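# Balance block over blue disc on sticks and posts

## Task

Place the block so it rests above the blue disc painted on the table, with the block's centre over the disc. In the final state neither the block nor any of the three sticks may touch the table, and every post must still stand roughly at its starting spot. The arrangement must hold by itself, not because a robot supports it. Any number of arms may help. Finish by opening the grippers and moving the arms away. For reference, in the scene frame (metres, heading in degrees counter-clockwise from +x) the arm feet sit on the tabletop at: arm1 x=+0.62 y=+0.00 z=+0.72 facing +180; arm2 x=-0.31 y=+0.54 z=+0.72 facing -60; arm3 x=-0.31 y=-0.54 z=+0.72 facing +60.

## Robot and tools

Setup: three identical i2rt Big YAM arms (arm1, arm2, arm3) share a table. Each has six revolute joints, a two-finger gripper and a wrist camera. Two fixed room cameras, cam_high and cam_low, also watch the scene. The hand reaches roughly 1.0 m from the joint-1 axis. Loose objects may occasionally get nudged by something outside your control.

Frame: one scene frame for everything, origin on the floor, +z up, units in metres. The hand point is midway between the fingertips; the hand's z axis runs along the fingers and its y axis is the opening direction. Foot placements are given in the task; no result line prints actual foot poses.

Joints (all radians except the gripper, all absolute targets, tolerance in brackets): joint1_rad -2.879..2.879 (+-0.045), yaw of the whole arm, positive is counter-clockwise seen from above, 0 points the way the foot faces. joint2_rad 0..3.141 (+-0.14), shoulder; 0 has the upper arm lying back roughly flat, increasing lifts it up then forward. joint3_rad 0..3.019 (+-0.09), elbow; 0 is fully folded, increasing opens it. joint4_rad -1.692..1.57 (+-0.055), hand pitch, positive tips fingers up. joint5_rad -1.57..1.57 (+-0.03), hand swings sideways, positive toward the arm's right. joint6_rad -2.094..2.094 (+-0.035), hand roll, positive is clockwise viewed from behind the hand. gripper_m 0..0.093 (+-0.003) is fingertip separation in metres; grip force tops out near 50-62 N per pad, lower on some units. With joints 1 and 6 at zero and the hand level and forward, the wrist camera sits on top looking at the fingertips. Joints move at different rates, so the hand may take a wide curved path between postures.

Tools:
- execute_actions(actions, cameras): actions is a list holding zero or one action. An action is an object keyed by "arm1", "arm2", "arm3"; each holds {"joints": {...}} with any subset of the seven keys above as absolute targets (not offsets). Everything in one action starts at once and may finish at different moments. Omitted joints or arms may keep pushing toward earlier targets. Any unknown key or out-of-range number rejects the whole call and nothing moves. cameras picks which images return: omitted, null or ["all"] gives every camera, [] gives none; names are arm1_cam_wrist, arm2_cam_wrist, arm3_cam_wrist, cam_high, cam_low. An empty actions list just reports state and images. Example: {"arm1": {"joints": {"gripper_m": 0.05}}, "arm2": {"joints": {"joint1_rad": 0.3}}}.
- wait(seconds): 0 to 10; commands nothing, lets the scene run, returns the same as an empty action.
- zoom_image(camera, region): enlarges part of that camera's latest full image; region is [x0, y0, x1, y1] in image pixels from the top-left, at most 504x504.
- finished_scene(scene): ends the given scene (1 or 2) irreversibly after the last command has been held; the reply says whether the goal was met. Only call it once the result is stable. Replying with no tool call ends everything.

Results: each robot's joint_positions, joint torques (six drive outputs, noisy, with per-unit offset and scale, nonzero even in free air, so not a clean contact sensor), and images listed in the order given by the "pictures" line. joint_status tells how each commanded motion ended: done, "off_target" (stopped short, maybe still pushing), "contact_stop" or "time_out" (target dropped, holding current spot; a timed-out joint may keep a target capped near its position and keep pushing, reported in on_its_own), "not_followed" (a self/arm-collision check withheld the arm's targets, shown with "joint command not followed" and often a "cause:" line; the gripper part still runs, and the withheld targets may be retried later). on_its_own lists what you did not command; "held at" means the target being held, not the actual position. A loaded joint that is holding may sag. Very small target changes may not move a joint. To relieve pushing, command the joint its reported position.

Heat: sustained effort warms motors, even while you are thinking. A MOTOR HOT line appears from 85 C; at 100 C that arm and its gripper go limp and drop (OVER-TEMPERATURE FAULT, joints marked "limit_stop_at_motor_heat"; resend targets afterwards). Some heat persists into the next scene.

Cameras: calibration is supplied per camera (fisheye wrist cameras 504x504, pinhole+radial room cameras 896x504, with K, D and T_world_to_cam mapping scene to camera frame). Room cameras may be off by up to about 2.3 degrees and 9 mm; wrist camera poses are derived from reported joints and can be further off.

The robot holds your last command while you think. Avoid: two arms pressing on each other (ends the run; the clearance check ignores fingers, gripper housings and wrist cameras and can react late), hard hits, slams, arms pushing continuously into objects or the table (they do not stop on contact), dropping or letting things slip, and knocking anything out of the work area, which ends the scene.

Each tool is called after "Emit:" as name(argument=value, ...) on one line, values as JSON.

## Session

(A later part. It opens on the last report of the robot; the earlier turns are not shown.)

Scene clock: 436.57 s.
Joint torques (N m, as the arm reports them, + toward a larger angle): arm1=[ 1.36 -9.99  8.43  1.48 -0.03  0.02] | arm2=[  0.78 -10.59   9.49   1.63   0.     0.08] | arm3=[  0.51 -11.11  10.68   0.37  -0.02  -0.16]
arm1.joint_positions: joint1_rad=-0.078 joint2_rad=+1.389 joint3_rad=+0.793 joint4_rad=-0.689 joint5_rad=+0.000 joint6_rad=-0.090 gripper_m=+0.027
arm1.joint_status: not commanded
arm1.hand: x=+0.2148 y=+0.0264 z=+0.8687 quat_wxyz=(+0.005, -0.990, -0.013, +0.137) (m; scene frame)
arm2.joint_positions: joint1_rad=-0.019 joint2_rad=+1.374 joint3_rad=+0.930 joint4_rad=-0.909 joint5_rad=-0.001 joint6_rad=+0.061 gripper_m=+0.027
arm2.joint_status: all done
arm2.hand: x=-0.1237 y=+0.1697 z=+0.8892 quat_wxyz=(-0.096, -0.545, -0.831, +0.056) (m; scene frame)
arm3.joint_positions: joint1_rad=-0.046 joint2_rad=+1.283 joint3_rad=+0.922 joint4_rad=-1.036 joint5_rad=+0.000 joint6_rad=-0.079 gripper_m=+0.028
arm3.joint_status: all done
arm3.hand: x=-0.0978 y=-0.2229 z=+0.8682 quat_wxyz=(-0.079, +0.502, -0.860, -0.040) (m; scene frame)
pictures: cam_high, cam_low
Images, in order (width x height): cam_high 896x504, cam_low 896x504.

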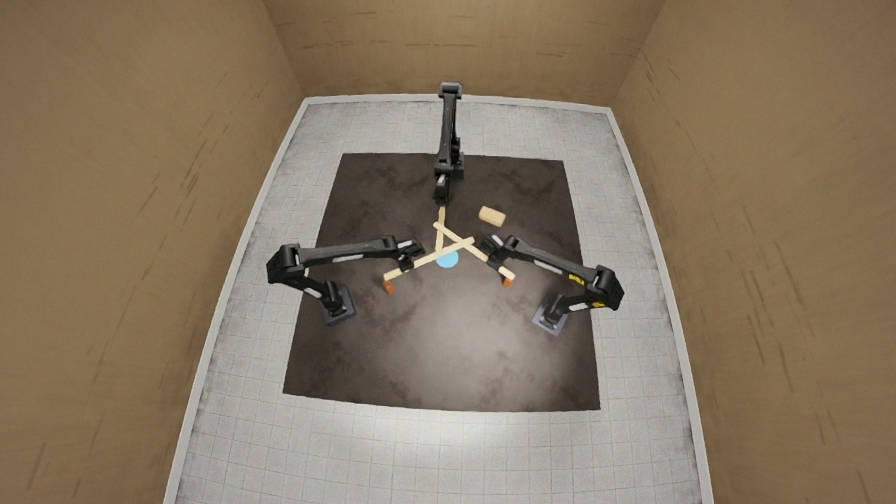

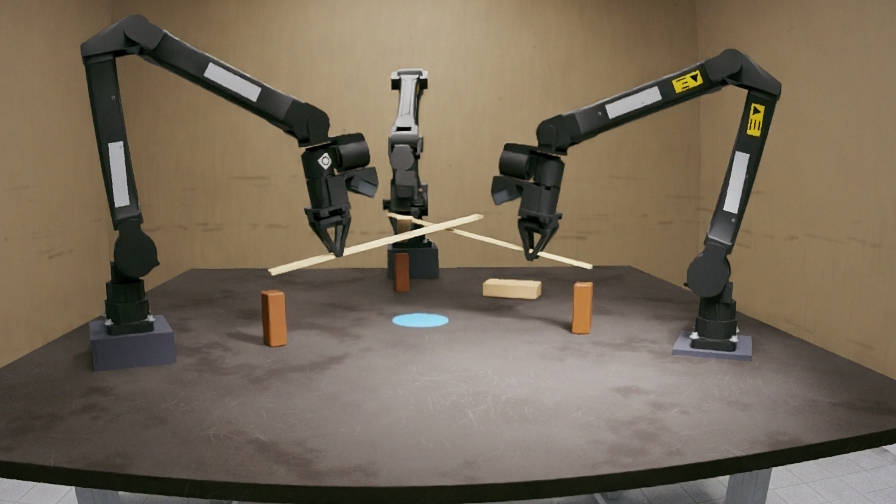

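Emit:
execute_actions(actions=[{"arm1":{"joints":{"joint2_rad":1.445}},"arm2":{"joints":{"joint1_rad":-0.052,"joint6_rad":-0.05,"joint3_rad":0.90,"joint2_rad":1.41}},"arm3":{"joints":{"joint2_rad":1.35}}}])

Emit:
zoom_image(camera="cam_high", region=[360, 160, 540, 310])

Emit:
zoom_image(camera="cam_low", region=[330, 180, 510, 320])

Scene clock: 452.10 s.
Joint torques (N m, as the arm reports them, + toward a larger angle): arm1=[  1.43 -10.11   8.23   1.38  -0.03   0.02] | arm2=[  0.27 -10.79   6.99   1.38   0.01  -0.17] | arm3=[  0.48 -10.94  10.33   0.25  -0.02  -0.17]
arm1.joint_positions: joint1_rad=-0.078 joint2_rad=+1.446 joint3_rad=+0.793 joint4_rad=-0.689 joint5_rad=+0.000 joint6_rad=-0.089 gripper_m=+0.027
arm1.joint_status: all done
arm1.hand: x=+0.2193 y=+0.0259 z=+0.8470 quat_wxyz=(+0.003, -0.994, -0.013, +0.109) (m; scene frame)
arm2.joint_positions: joint1_rad=-0.041 joint2_rad=+1.417 joint3_rad=+0.895 joint4_rad=-0.907 joint5_rad=-0.001 joint6_rad=-0.037 gripper_m=+0.027
arm2.joint_status: all done
arm2.hand: x=-0.1387 y=+0.1793 z=+0.8598 quat_wxyz=(-0.061, -0.516, -0.854, +0.041) (m; scene frame)
arm3.joint_positions: joint1_rad=-0.046 joint2_rad=+1.344 joint3_rad=+0.922 joint4_rad=-1.036 joint5_rad=+0.000 joint6_rad=-0.079 gripper_m=+0.028
arm3.joint_status: all done
arm3.hand: x=-0.0980 y=-0.2231 z=+0.8463 quat_wxyz=(-0.051, +0.504, -0.862, -0.027) (m; scene frame)
pictures: arm1_cam_wrist, arm2_cam_wrist, arm3_cam_wrist, cam_high, cam_low
camera_calibration (this result's frames):
arm1_cam_wrist: T_world_to_cam=[[-0.0322419, 0.999442, 0.00867549, -0.026343], [0.913958, 0.0259688, 0.404977, -0.540477], [0.404526, 0.0209862, -0.914286, 0.804768], [0, 0, 0, 1]] pos_world=[0.167574, 0.0234748, 0.954897]
arm2_cam_wrist: T_world_to_cam=[[-0.882583, -0.470064, 0.00928463, -0.0433235], [-0.41252, 0.783711, 0.464353, -0.597363], [-0.225552, 0.406, -0.885602, 0.782627], [0, 0, 0, 1]] pos_world=[-0.108138, 0.130049, 0.970885]
arm3_cam_wrist: T_world_to_cam=[[0.878409, -0.477213, 0.0257753, -0.0436555], [-0.426132, -0.757687, 0.494289, -0.625352], [-0.216352, -0.445172, -0.868915, 0.742062], [0, 0, 0, 1]] pos_world=[-0.0675886, -0.164308, 0.955019]
Images, in order (width x height): arm1_cam_wrist 504x504, arm2_cam_wrist 504x504, arm3_cam_wrist 504x504, cam_high 896x504, cam_low 896x504.

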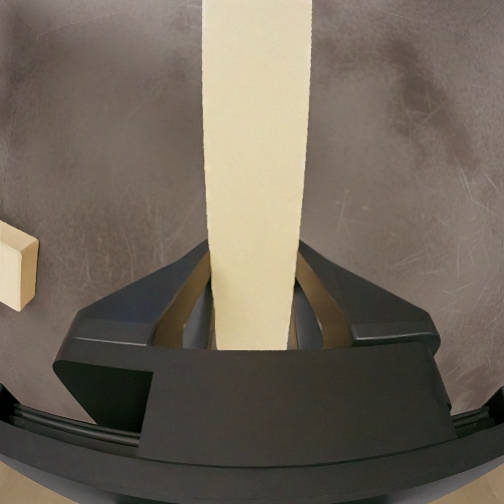

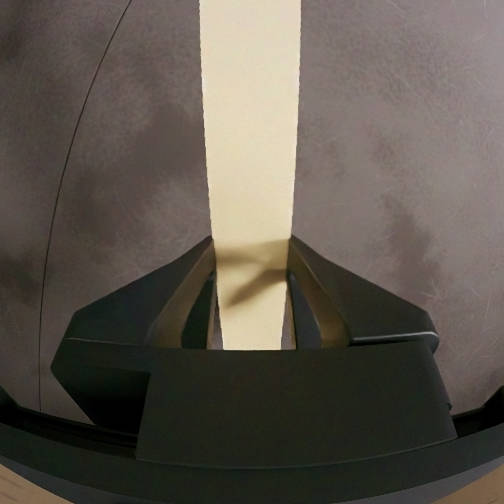

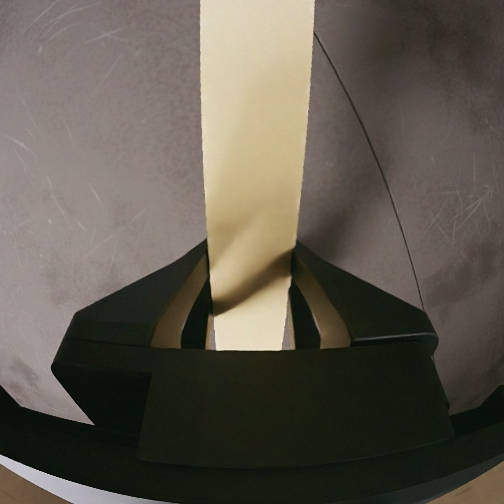

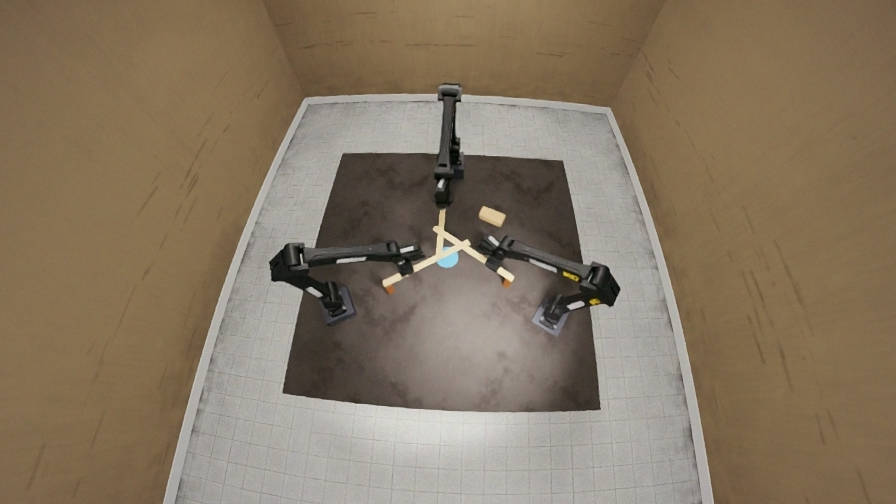

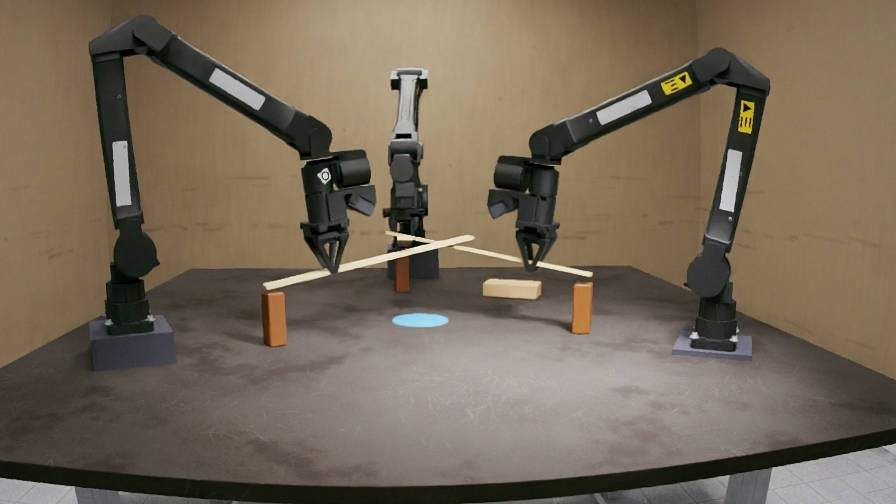

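Region (360, 160, 540, 310) of cam_high's 896x504 image, scaled by 2.800, with more detail than that image has.

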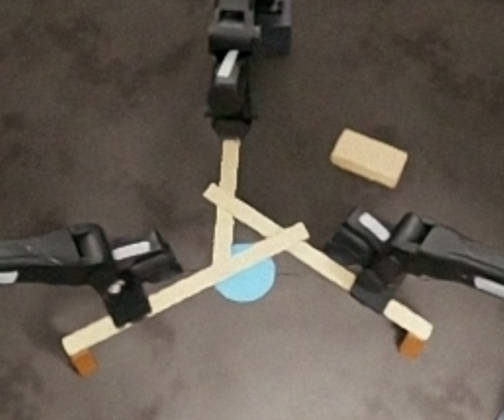

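Region (330, 180, 510, 320) of cam_low's 896x504 image, scaled by 2.800, with more detail than that image has.

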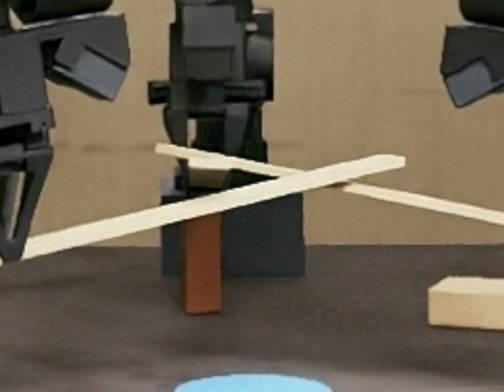

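Emit:
execute_actions(actions=[{"arm1":{"joints":{"joint2_rad":1.50,"joint3_rad":0.87}},"arm2":{"joints":{"joint2_rad":1.44,"joint4_rad":-0.935}},"arm3":{"joints":{"joint2_rad":1.385}}}], cameras=["cam_high","cam_low"])

Emit:
zoom_image(camera="cam_high", region=[360, 160, 540, 310])

Emit:
zoom_image(camera="cam_low", region=[250, 210, 430, 320])

Emit:
zoom_image(camera="cam_low", region=[430, 210, 610, 320])

Scene clock: 465.93 s.
Joint torques (N m, as the arm reports them, + toward a larger angle): arm1=[  1.42 -10.65  10.65   1.29  -0.02  -0.01] | arm2=[  0.15 -10.6    6.83   0.45   0.    -0.13] | arm3=[  0.55 -10.81  10.19   0.21  -0.03  -0.16]
arm1.joint_positions: joint1_rad=-0.078 joint2_rad=+1.500 joint3_rad=+0.817 joint4_rad=-0.689 joint5_rad=+0.000 joint6_rad=-0.088 gripper_m=+0.027
arm1.joint_status: all done
arm1.hand: x=+0.2129 y=+0.0262 z=+0.8348 quat_wxyz=(+0.002, -0.995, -0.012, +0.094) (m; scene frame)
arm2.joint_positions: joint1_rad=-0.041 joint2_rad=+1.438 joint3_rad=+0.895 joint4_rad=-0.925 joint5_rad=-0.001 joint6_rad=-0.039 gripper_m=+0.027
arm2.joint_status: all done
arm2.hand: x=-0.1411 y=+0.1844 z=+0.8511 quat_wxyz=(-0.045, -0.516, -0.855, +0.030) (m; scene frame)
arm3.joint_positions: joint1_rad=-0.046 joint2_rad=+1.373 joint3_rad=+0.922 joint4_rad=-1.036 joint5_rad=+0.000 joint6_rad=-0.079 gripper_m=+0.028
arm3.joint_status: all done
arm3.hand: x=-0.0984 y=-0.2236 z=+0.8362 quat_wxyz=(-0.039, +0.504, -0.862, -0.020) (m; scene frame)
pictures: cam_high, cam_low
Images, in order (width x height): cam_high 896x504, cam_low 896x504.

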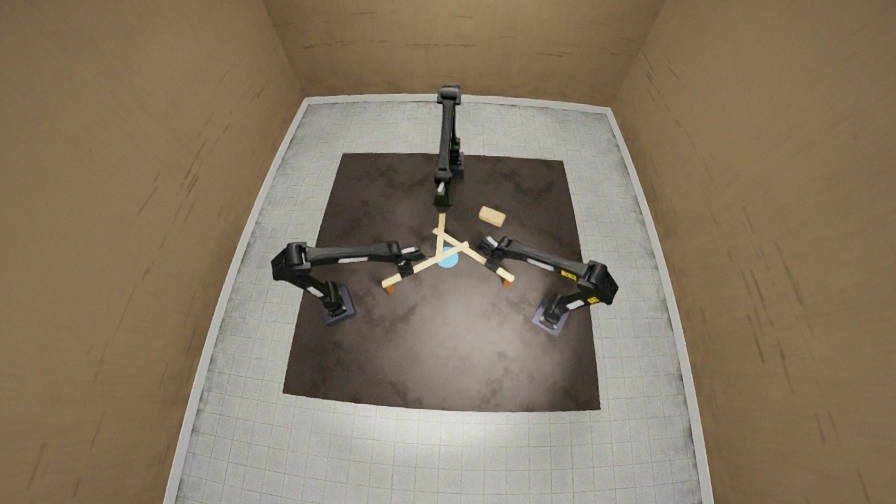

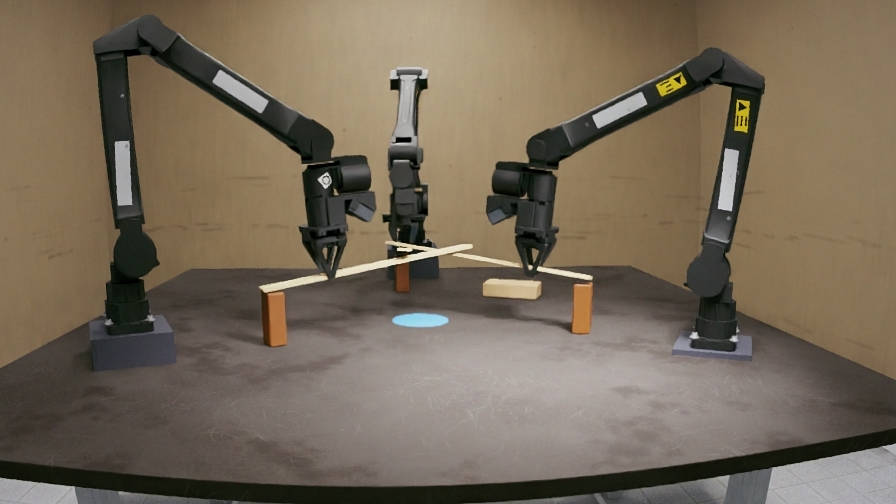

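Region (360, 160, 540, 310) of cam_high's 896x504 image, scaled by 2.800, with more detail than that image has.

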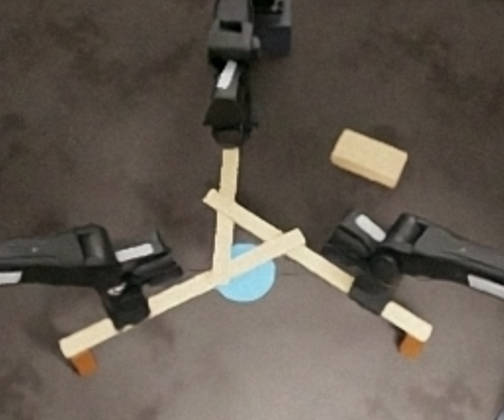

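Region (250, 210, 430, 320) of cam_low's 896x504 image, scaled by 2.800, with more detail than that image has.

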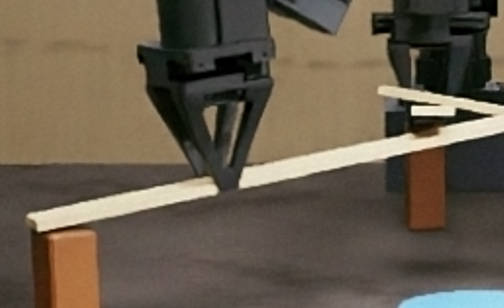

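Region (430, 210, 610, 320) of cam_low's 896x504 image, scaled by 2.800, with more detail than that image has.

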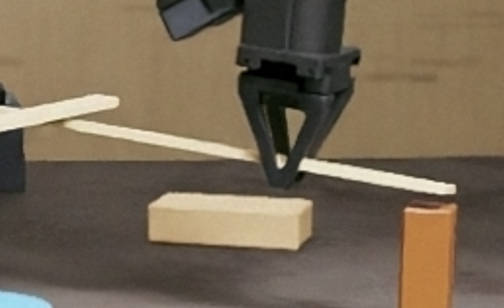

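Emit:
execute_actions(actions=[{"arm1":{"joints":{"joint2_rad":1.532,"joint3_rad":0.835}},"arm2":{"joints":{"joint2_rad":1.462}},"arm3":{"joints":{"joint2_rad":1.413}}}], cameras=["cam_high","cam_low"])

Emit:
zoom_image(camera="cam_low", region=[250, 210, 430, 320])

Emit:
zoom_image(camera="cam_low", region=[430, 210, 610, 320])

Emit:
zoom_image(camera="cam_low", region=[370, 230, 490, 300])

Scene clock: 476.17 s.
Joint torques (N m, as the arm reports them, + toward a larger angle): arm1=[  1.16 -10.73   7.75   1.26  -0.02   0.  ] | arm2=[  0.34 -10.69   6.92   0.46   0.    -0.14] | arm3=[  0.62 -10.95  10.05   0.15  -0.02  -0.15]
arm1.joint_positions: joint1_rad=-0.078 joint2_rad=+1.530 joint3_rad=+0.817 joint4_rad=-0.689 joint5_rad=+0.000 joint6_rad=-0.088 gripper_m=+0.027
arm1.joint_status: all done
arm1.hand: x=+0.2161 y=+0.0259 z=+0.8233 quat_wxyz=(+0.001, -0.997, -0.012, +0.079) (m; scene frame)
arm2.joint_positions: joint1_rad=-0.041 joint2_rad=+1.457 joint3_rad=+0.895 joint4_rad=-0.927 joint5_rad=-0.001 joint6_rad=-0.039 gripper_m=+0.027
arm2.joint_status: all done
arm2.hand: x=-0.1418 y=+0.1856 z=+0.8442 quat_wxyz=(-0.036, -0.516, -0.856, +0.025) (m; scene frame)
arm3.joint_positions: joint1_rad=-0.046 joint2_rad=+1.399 joint3_rad=+0.922 joint4_rad=-1.036 joint5_rad=+0.000 joint6_rad=-0.079 gripper_m=+0.028
arm3.joint_status: all done
arm3.hand: x=-0.0988 y=-0.2242 z=+0.8267 quat_wxyz=(-0.027, +0.504, -0.863, -0.015) (m; scene frame)
pictures: cam_high, cam_low
Images, in order (width x height): cam_high 896x504, cam_low 896x504.

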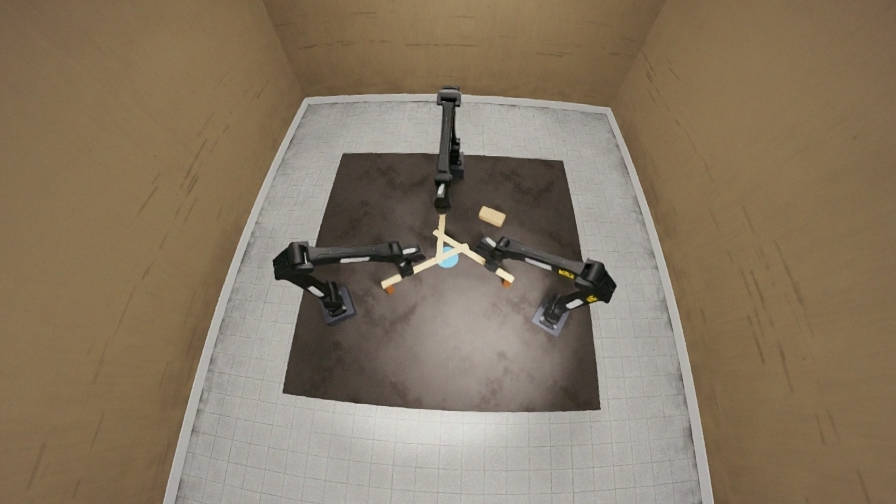

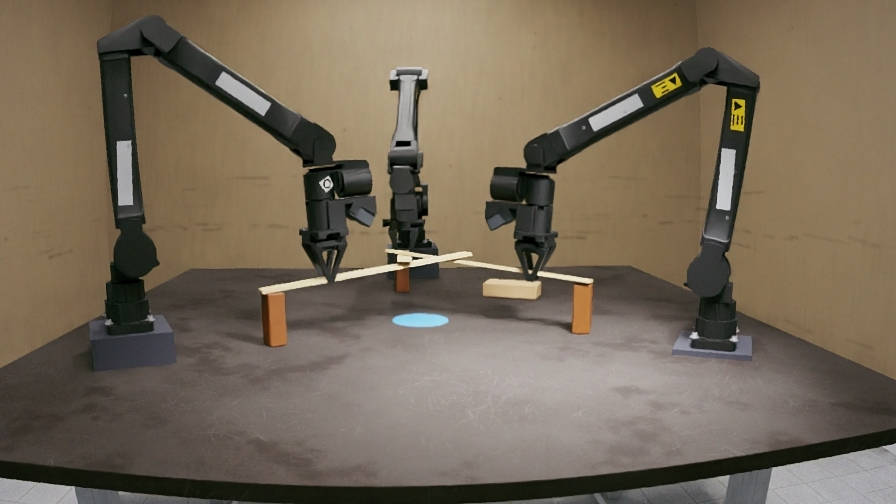

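Region (250, 210, 430, 320) of cam_low's 896x504 image, scaled by 2.800, with more detail than that image has.

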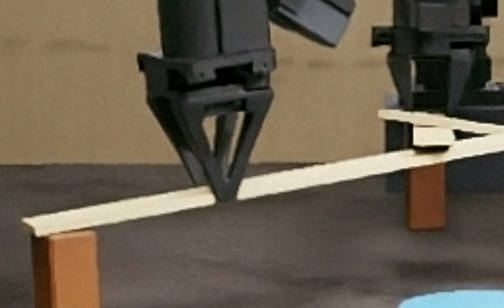

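Region (430, 210, 610, 320) of cam_low's 896x504 image, scaled by 2.800, with more detail than that image has.

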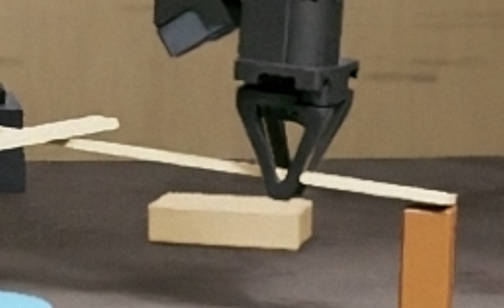

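Region (370, 230, 490, 300) of cam_low's 896x504 image, scaled by 4.200, with more detail than that image has; it fills the top 294 rows of this view, and the rest is white.

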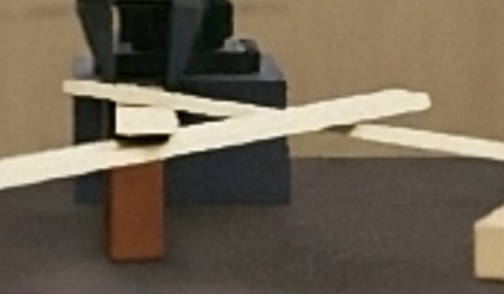

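Release stick 2 slightly, then sink fingers as guides.

Emit:
execute_actions(actions=[{"arm2":{"joints":{"gripper_m":0.033}}}], cameras=["arm2_cam_wrist"])

Emit:
execute_actions(actions=[{"arm2":{"joints":{"joint2_rad":1.50}}}])

Emit:
zoom_image(camera="cam_low", region=[370, 230, 490, 300])

Scene clock: 481.60 s.
Joint torques (N m, as the arm reports them, + toward a larger angle): arm1=[  1.27 -10.54   7.69   1.22  -0.02   0.  ] | arm2=[  0.25 -10.26   6.69   0.47   0.    -0.12] | arm3=[  0.57 -10.81  10.07   0.15  -0.02  -0.16]
arm1.joint_positions: joint1_rad=-0.078 joint2_rad=+1.530 joint3_rad=+0.817 joint4_rad=-0.689 joint5_rad=+0.000 joint6_rad=-0.088 gripper_m=+0.027
arm1.joint_status: not commanded
arm1.hand: x=+0.2161 y=+0.0259 z=+0.8233 quat_wxyz=(+0.001, -0.997, -0.012, +0.079) (m; scene frame)
arm2.joint_positions: joint1_rad=-0.041 joint2_rad=+1.457 joint3_rad=+0.895 joint4_rad=-0.927 joint5_rad=-0.001 joint6_rad=-0.041 gripper_m=+0.033
arm2.joint_status: all done
arm2.hand: x=-0.1418 y=+0.1856 z=+0.8442 quat_wxyz=(-0.036, -0.515, -0.856, +0.025) (m; scene frame)
arm3.joint_positions: joint1_rad=-0.046 joint2_rad=+1.399 joint3_rad=+0.922 joint4_rad=-1.036 joint5_rad=+0.000 joint6_rad=-0.079 gripper_m=+0.028
arm3.joint_status: not commanded
arm3.hand: x=-0.0988 y=-0.2242 z=+0.8267 quat_wxyz=(-0.027, +0.504, -0.863, -0.015) (m; scene frame)
pictures: arm2_cam_wrist
camera_calibration (this result's frames):
arm2_cam_wrist: T_world_to_cam=[[-0.880483, -0.474024, 0.00708176, -0.0400324], [-0.402587, 0.755513, 0.51684, -0.634027], [-0.250345, 0.452218, -0.856053, 0.72849], [0, 0, 0, 1]] pos_world=[-0.108125, 0.130602, 0.9516]
Images, in order (width x height): arm2_cam_wrist 504x504.

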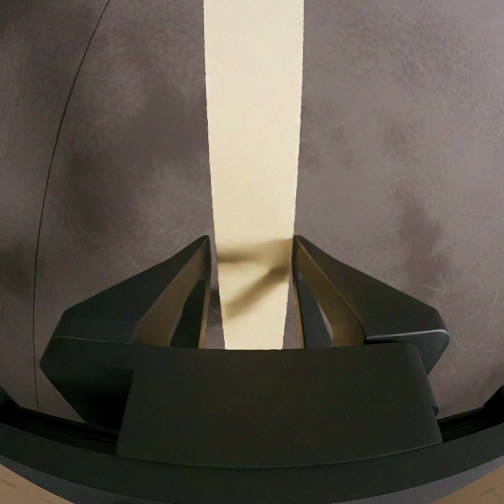

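Scene clock: 482.27 s.
Joint torques (N m, as the arm reports them, + toward a larger angle): arm1=[  1.49 -10.4    7.8    1.26  -0.02  -0.01] | arm2=[  0.3  -11.79   6.6    0.35   0.01  -0.12] | arm3=[  0.64 -10.93  10.04   0.16  -0.02  -0.15]
arm1.joint_positions: joint1_rad=-0.078 joint2_rad=+1.530 joint3_rad=+0.817 joint4_rad=-0.689 joint5_rad=+0.000 joint6_rad=-0.088 gripper_m=+0.027
arm1.joint_status: not commanded
arm1.hand: x=+0.2161 y=+0.0259 z=+0.8233 quat_wxyz=(+0.001, -0.997, -0.012, +0.079) (m; scene frame)
arm2.joint_positions: joint1_rad=-0.041 joint2_rad=+1.503 joint3_rad=+0.895 joint4_rad=-0.927 joint5_rad=-0.001 joint6_rad=-0.041 gripper_m=+0.033
arm2.joint_status: all done
arm2.hand: x=-0.1432 y=+0.1886 z=+0.8274 quat_wxyz=(-0.017, -0.515, -0.857, +0.012) (m; scene frame)
arm3.joint_positions: joint1_rad=-0.046 joint2_rad=+1.399 joint3_rad=+0.922 joint4_rad=-1.036 joint5_rad=+0.000 joint6_rad=-0.079 gripper_m=+0.028
arm3.joint_status: not commanded
arm3.hand: x=-0.0988 y=-0.2242 z=+0.8267 quat_wxyz=(-0.027, +0.504, -0.863, -0.015) (m; scene frame)
pictures: arm1_cam_wrist, arm2_cam_wrist, arm3_cam_wrist, cam_high, cam_low
camera_calibration (this result's frames):
arm1_cam_wrist: T_world_to_cam=[[-0.0324666, 0.999469, 0.00287112, -0.0213607], [0.888141, 0.0275325, 0.458746, -0.566689], [0.458423, 0.0174439, -0.888563, 0.751609], [0, 0, 0, 1]] pos_world=[0.158051, 0.0238407, 0.927879]
arm2_cam_wrist: T_world_to_cam=[[-0.880248, -0.474488, 0.00494358, -0.0379206], [-0.392149, 0.733284, 0.55544, -0.654378], [-0.267175, 0.486986, -0.831542, 0.683197], [0, 0, 0, 1]] pos_world=[-0.107461, 0.129145, 0.931762]
arm3_cam_wrist: T_world_to_cam=[[0.879384, -0.475668, 0.0205872, -0.0382262], [-0.409861, -0.734304, 0.541121, -0.648729], [-0.242277, -0.484291, -0.840693, 0.6897], [0, 0, 0, 1]] pos_world=[-0.0651746, -0.160531, 0.931654]
Images, in order (width x height): arm1_cam_wrist 504x504, arm2_cam_wrist 504x504, arm3_cam_wrist 504x504, cam_high 896x504, cam_low 896x504.

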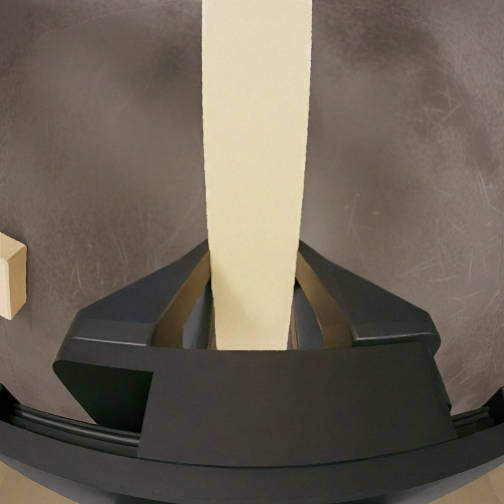

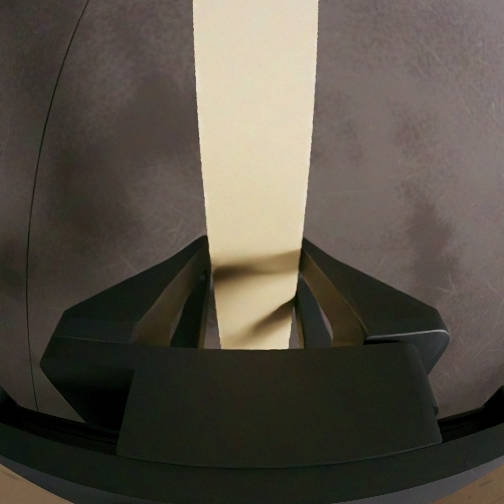

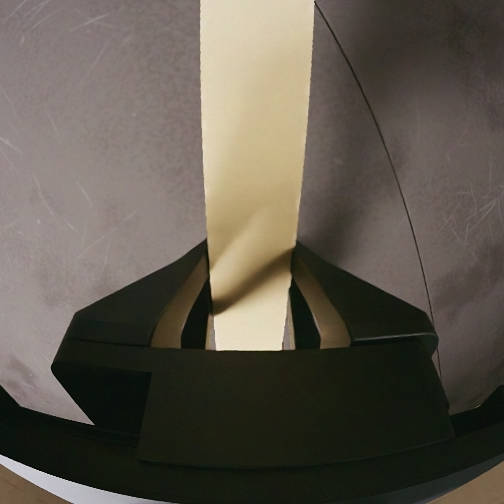

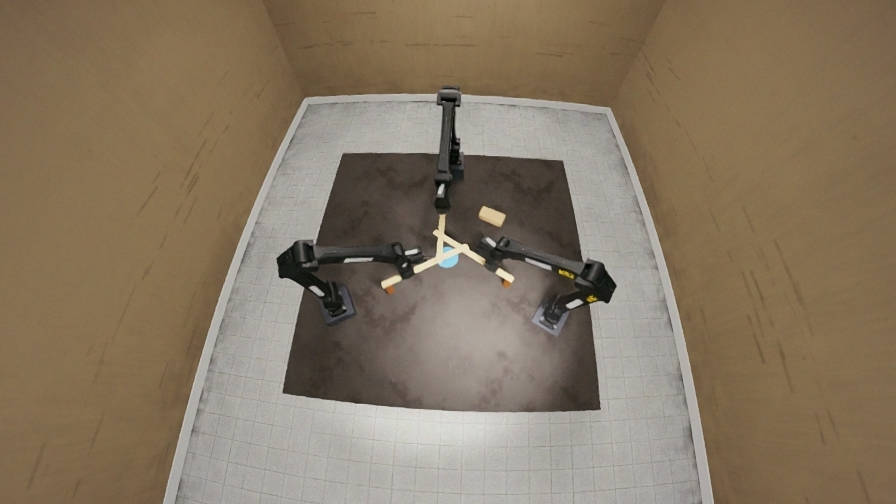

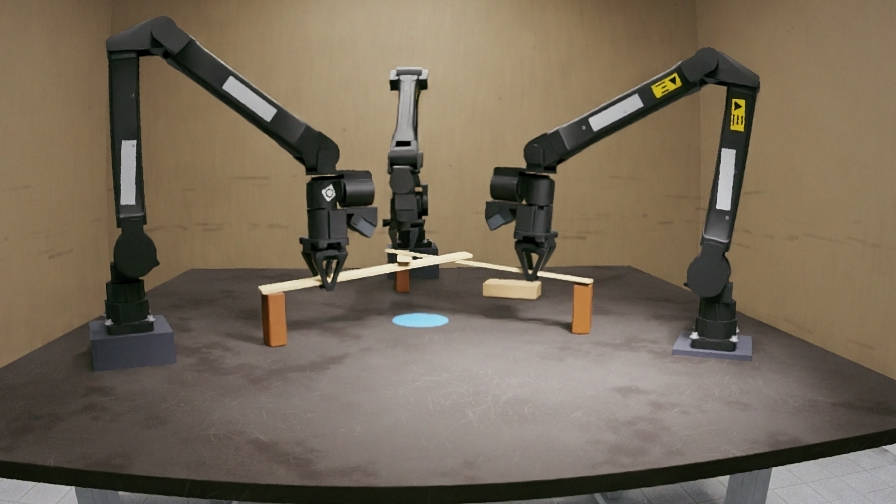

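Region (370, 230, 490, 300) of cam_low's 896x504 image, scaled by 4.200, with more detail than that image has; it fills the top 294 rows of this view, and the rest is white.

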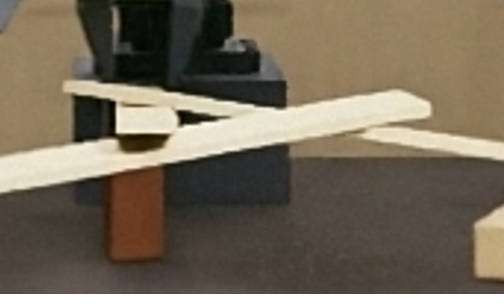

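Emit:
execute_actions(actions=[{"arm1":{"joints":{"gripper_m":0.033}}}], cameras=["cam_low"])

Emit:
execute_actions(actions=[{"arm3":{"joints":{"gripper_m":0.034}}}])

Emit:
zoom_image(camera="cam_low", region=[370, 230, 490, 300])

Emit:
zoom_image(camera="cam_high", region=[360, 160, 540, 310])

Scene clock: 488.83 s.
Joint torques (N m, as the arm reports them, + toward a larger angle): arm1=[  1.42 -10.83   7.79   1.3   -0.02   0.01] | arm2=[  0.31 -11.3    6.53   0.39   0.01  -0.12] | arm3=[  0.55 -10.89  10.05   0.14  -0.04  -0.16]
arm1.joint_positions: joint1_rad=-0.078 joint2_rad=+1.530 joint3_rad=+0.817 joint4_rad=-0.689 joint5_rad=+0.000 joint6_rad=-0.088 gripper_m=+0.033
arm1.joint_status: all done
arm1.hand: x=+0.2160 y=+0.0259 z=+0.8233 quat_wxyz=(+0.001, -0.997, -0.012, +0.080) (m; scene frame)
arm2.joint_positions: joint1_rad=-0.041 joint2_rad=+1.503 joint3_rad=+0.895 joint4_rad=-0.927 joint5_rad=-0.001 joint6_rad=-0.041 gripper_m=+0.033
arm2.joint_status: not commanded
arm2.hand: x=-0.1432 y=+0.1886 z=+0.8274 quat_wxyz=(-0.017, -0.515, -0.857, +0.012) (m; scene frame)
arm3.joint_positions: joint1_rad=-0.046 joint2_rad=+1.399 joint3_rad=+0.922 joint4_rad=-1.036 joint5_rad=+0.000 joint6_rad=-0.080 gripper_m=+0.028
arm3.joint_status: not commanded
arm3.hand: x=-0.0988 y=-0.2242 z=+0.8267 quat_wxyz=(-0.027, +0.505, -0.863, -0.015) (m; scene frame)
pictures: cam_low
Images, in order (width x height): cam_low 896x504.

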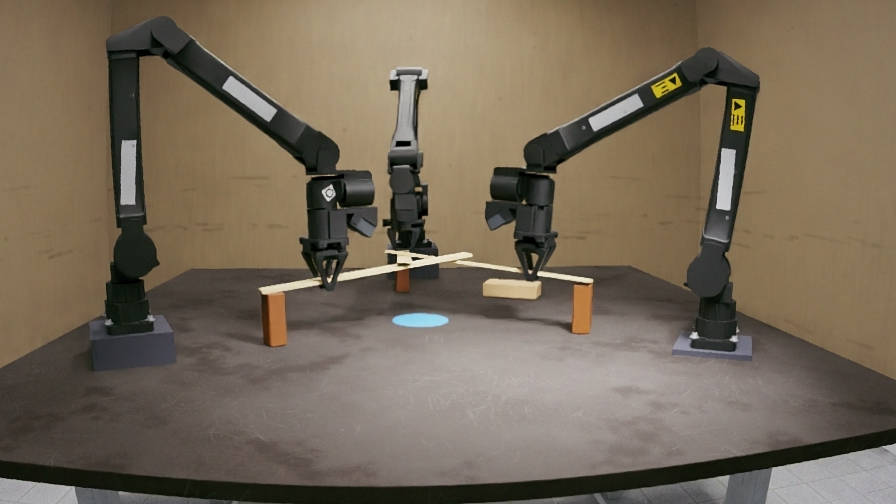

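Scene clock: 489.37 s.
Joint torques (N m, as the arm reports them, + toward a larger angle): arm1=[  1.31 -10.7    7.7    1.23  -0.03  -0.01] | arm2=[  0.23 -11.35   6.47   0.37   0.    -0.13] | arm3=[  0.5  -11.14  10.09   0.15  -0.03  -0.16]
arm1.joint_positions: joint1_rad=-0.078 joint2_rad=+1.530 joint3_rad=+0.817 joint4_rad=-0.689 joint5_rad=+0.000 joint6_rad=-0.088 gripper_m=+0.033
arm1.joint_status: not commanded
arm1.hand: x=+0.2160 y=+0.0259 z=+0.8233 quat_wxyz=(+0.001, -0.997, -0.012, +0.080) (m; scene frame)
arm2.joint_positions: joint1_rad=-0.041 joint2_rad=+1.503 joint3_rad=+0.895 joint4_rad=-0.927 joint5_rad=-0.001 joint6_rad=-0.041 gripper_m=+0.033
arm2.joint_status: not commanded
arm2.hand: x=-0.1432 y=+0.1886 z=+0.8274 quat_wxyz=(-0.017, -0.515, -0.857, +0.012) (m; scene frame)
arm3.joint_positions: joint1_rad=-0.046 joint2_rad=+1.399 joint3_rad=+0.922 joint4_rad=-1.036 joint5_rad=+0.000 joint6_rad=-0.080 gripper_m=+0.034
arm3.joint_status: all done
arm3.hand: x=-0.0988 y=-0.2242 z=+0.8267 quat_wxyz=(-0.027, +0.505, -0.863, -0.015) (m; scene frame)
pictures: arm1_cam_wrist, arm2_cam_wrist, arm3_cam_wrist, cam_high, cam_low
camera_calibration (this result's frames):
arm1_cam_wrist: T_world_to_cam=[[-0.0324564, 0.999469, 0.0029433, -0.0214402], [0.88849, 0.0275036, 0.458071, -0.566058], [0.457747, 0.0174824, -0.888911, 0.752151], [0, 0, 0, 1]] pos_world=[0.157946, 0.023848, 0.927953]
arm2_cam_wrist: T_world_to_cam=[[-0.880248, -0.474488, 0.00494358, -0.0379206], [-0.392149, 0.733284, 0.55544, -0.654378], [-0.267175, 0.486986, -0.831542, 0.683197], [0, 0, 0, 1]] pos_world=[-0.107461, 0.129145, 0.931762]
arm3_cam_wrist: T_world_to_cam=[[0.879565, -0.475333, 0.0206104, -0.0381524], [-0.409592, -0.734453, 0.541122, -0.648736], [-0.242076, -0.484393, -0.840692, 0.689697], [0, 0, 0, 1]] pos_world=[-0.0652009, -0.160517, 0.931654]
Images, in order (width x height): arm1_cam_wrist 504x504, arm2_cam_wrist 504x504, arm3_cam_wrist 504x504, cam_high 896x504, cam_low 896x504.

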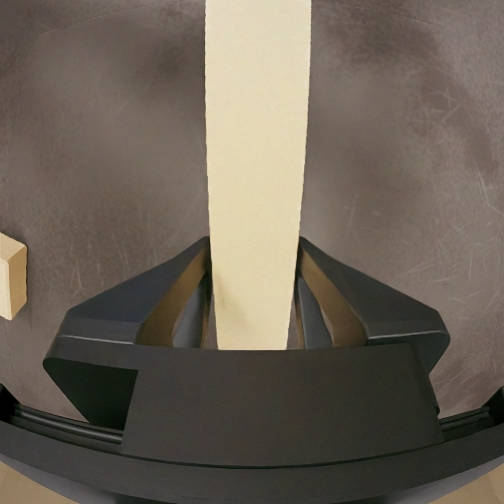

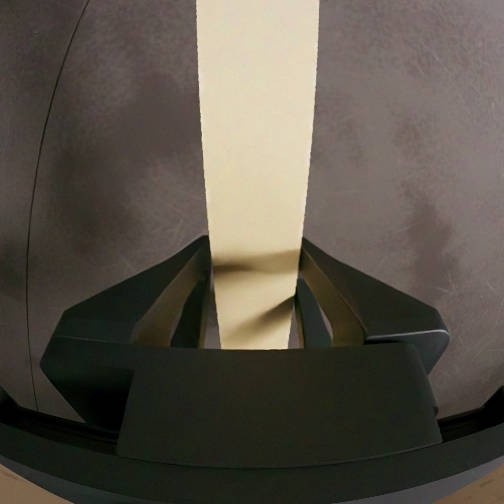

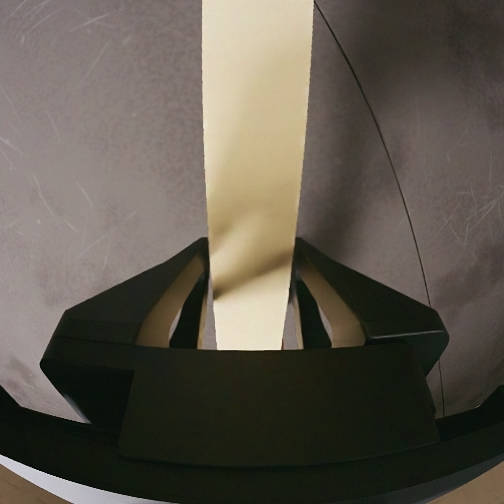

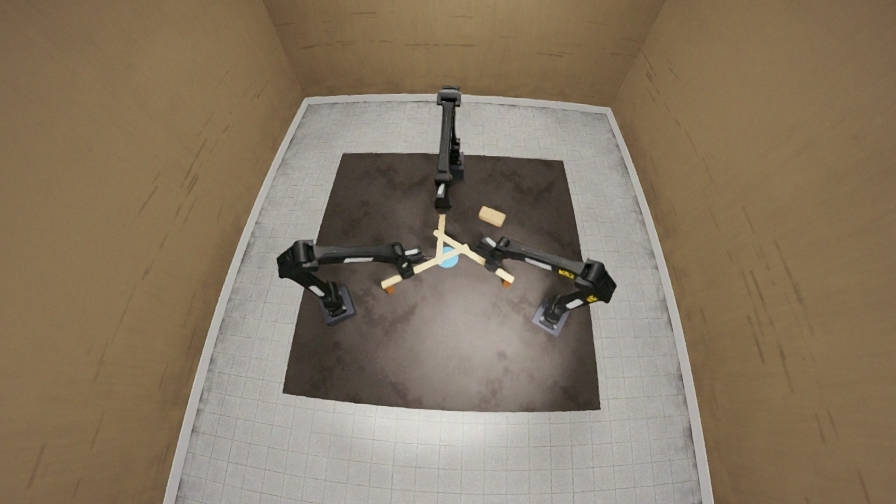

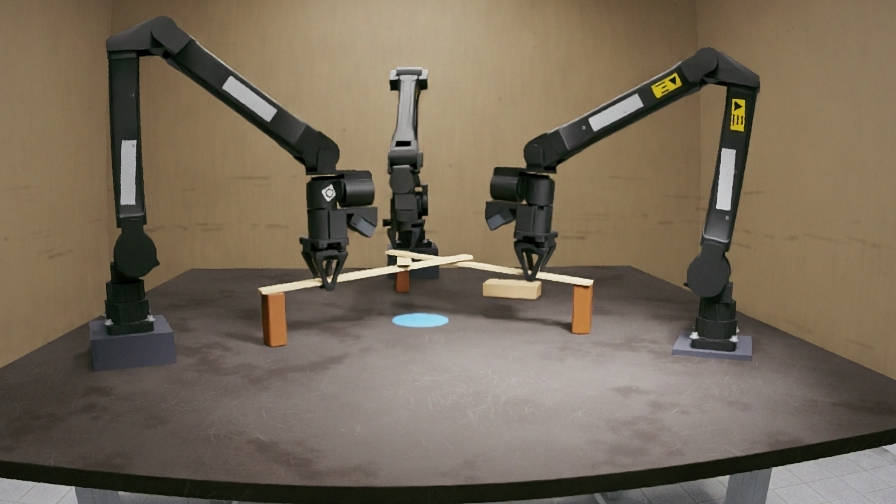

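Region (370, 230, 490, 300) of cam_low's 896x504 image, scaled by 4.200, with more detail than that image has; it fills the top 294 rows of this view, and the rest is white.

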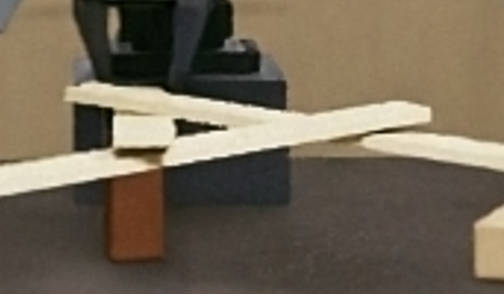

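Region (360, 160, 540, 310) of cam_high's 896x504 image, scaled by 2.800, with more detail than that image has.

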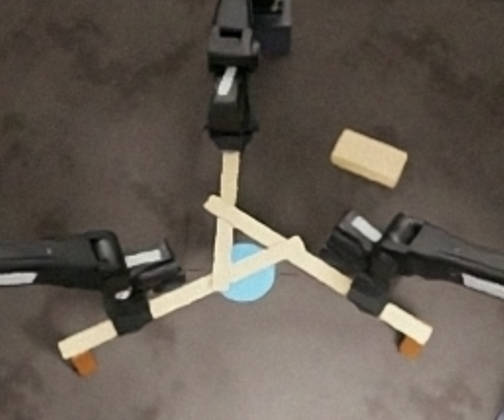

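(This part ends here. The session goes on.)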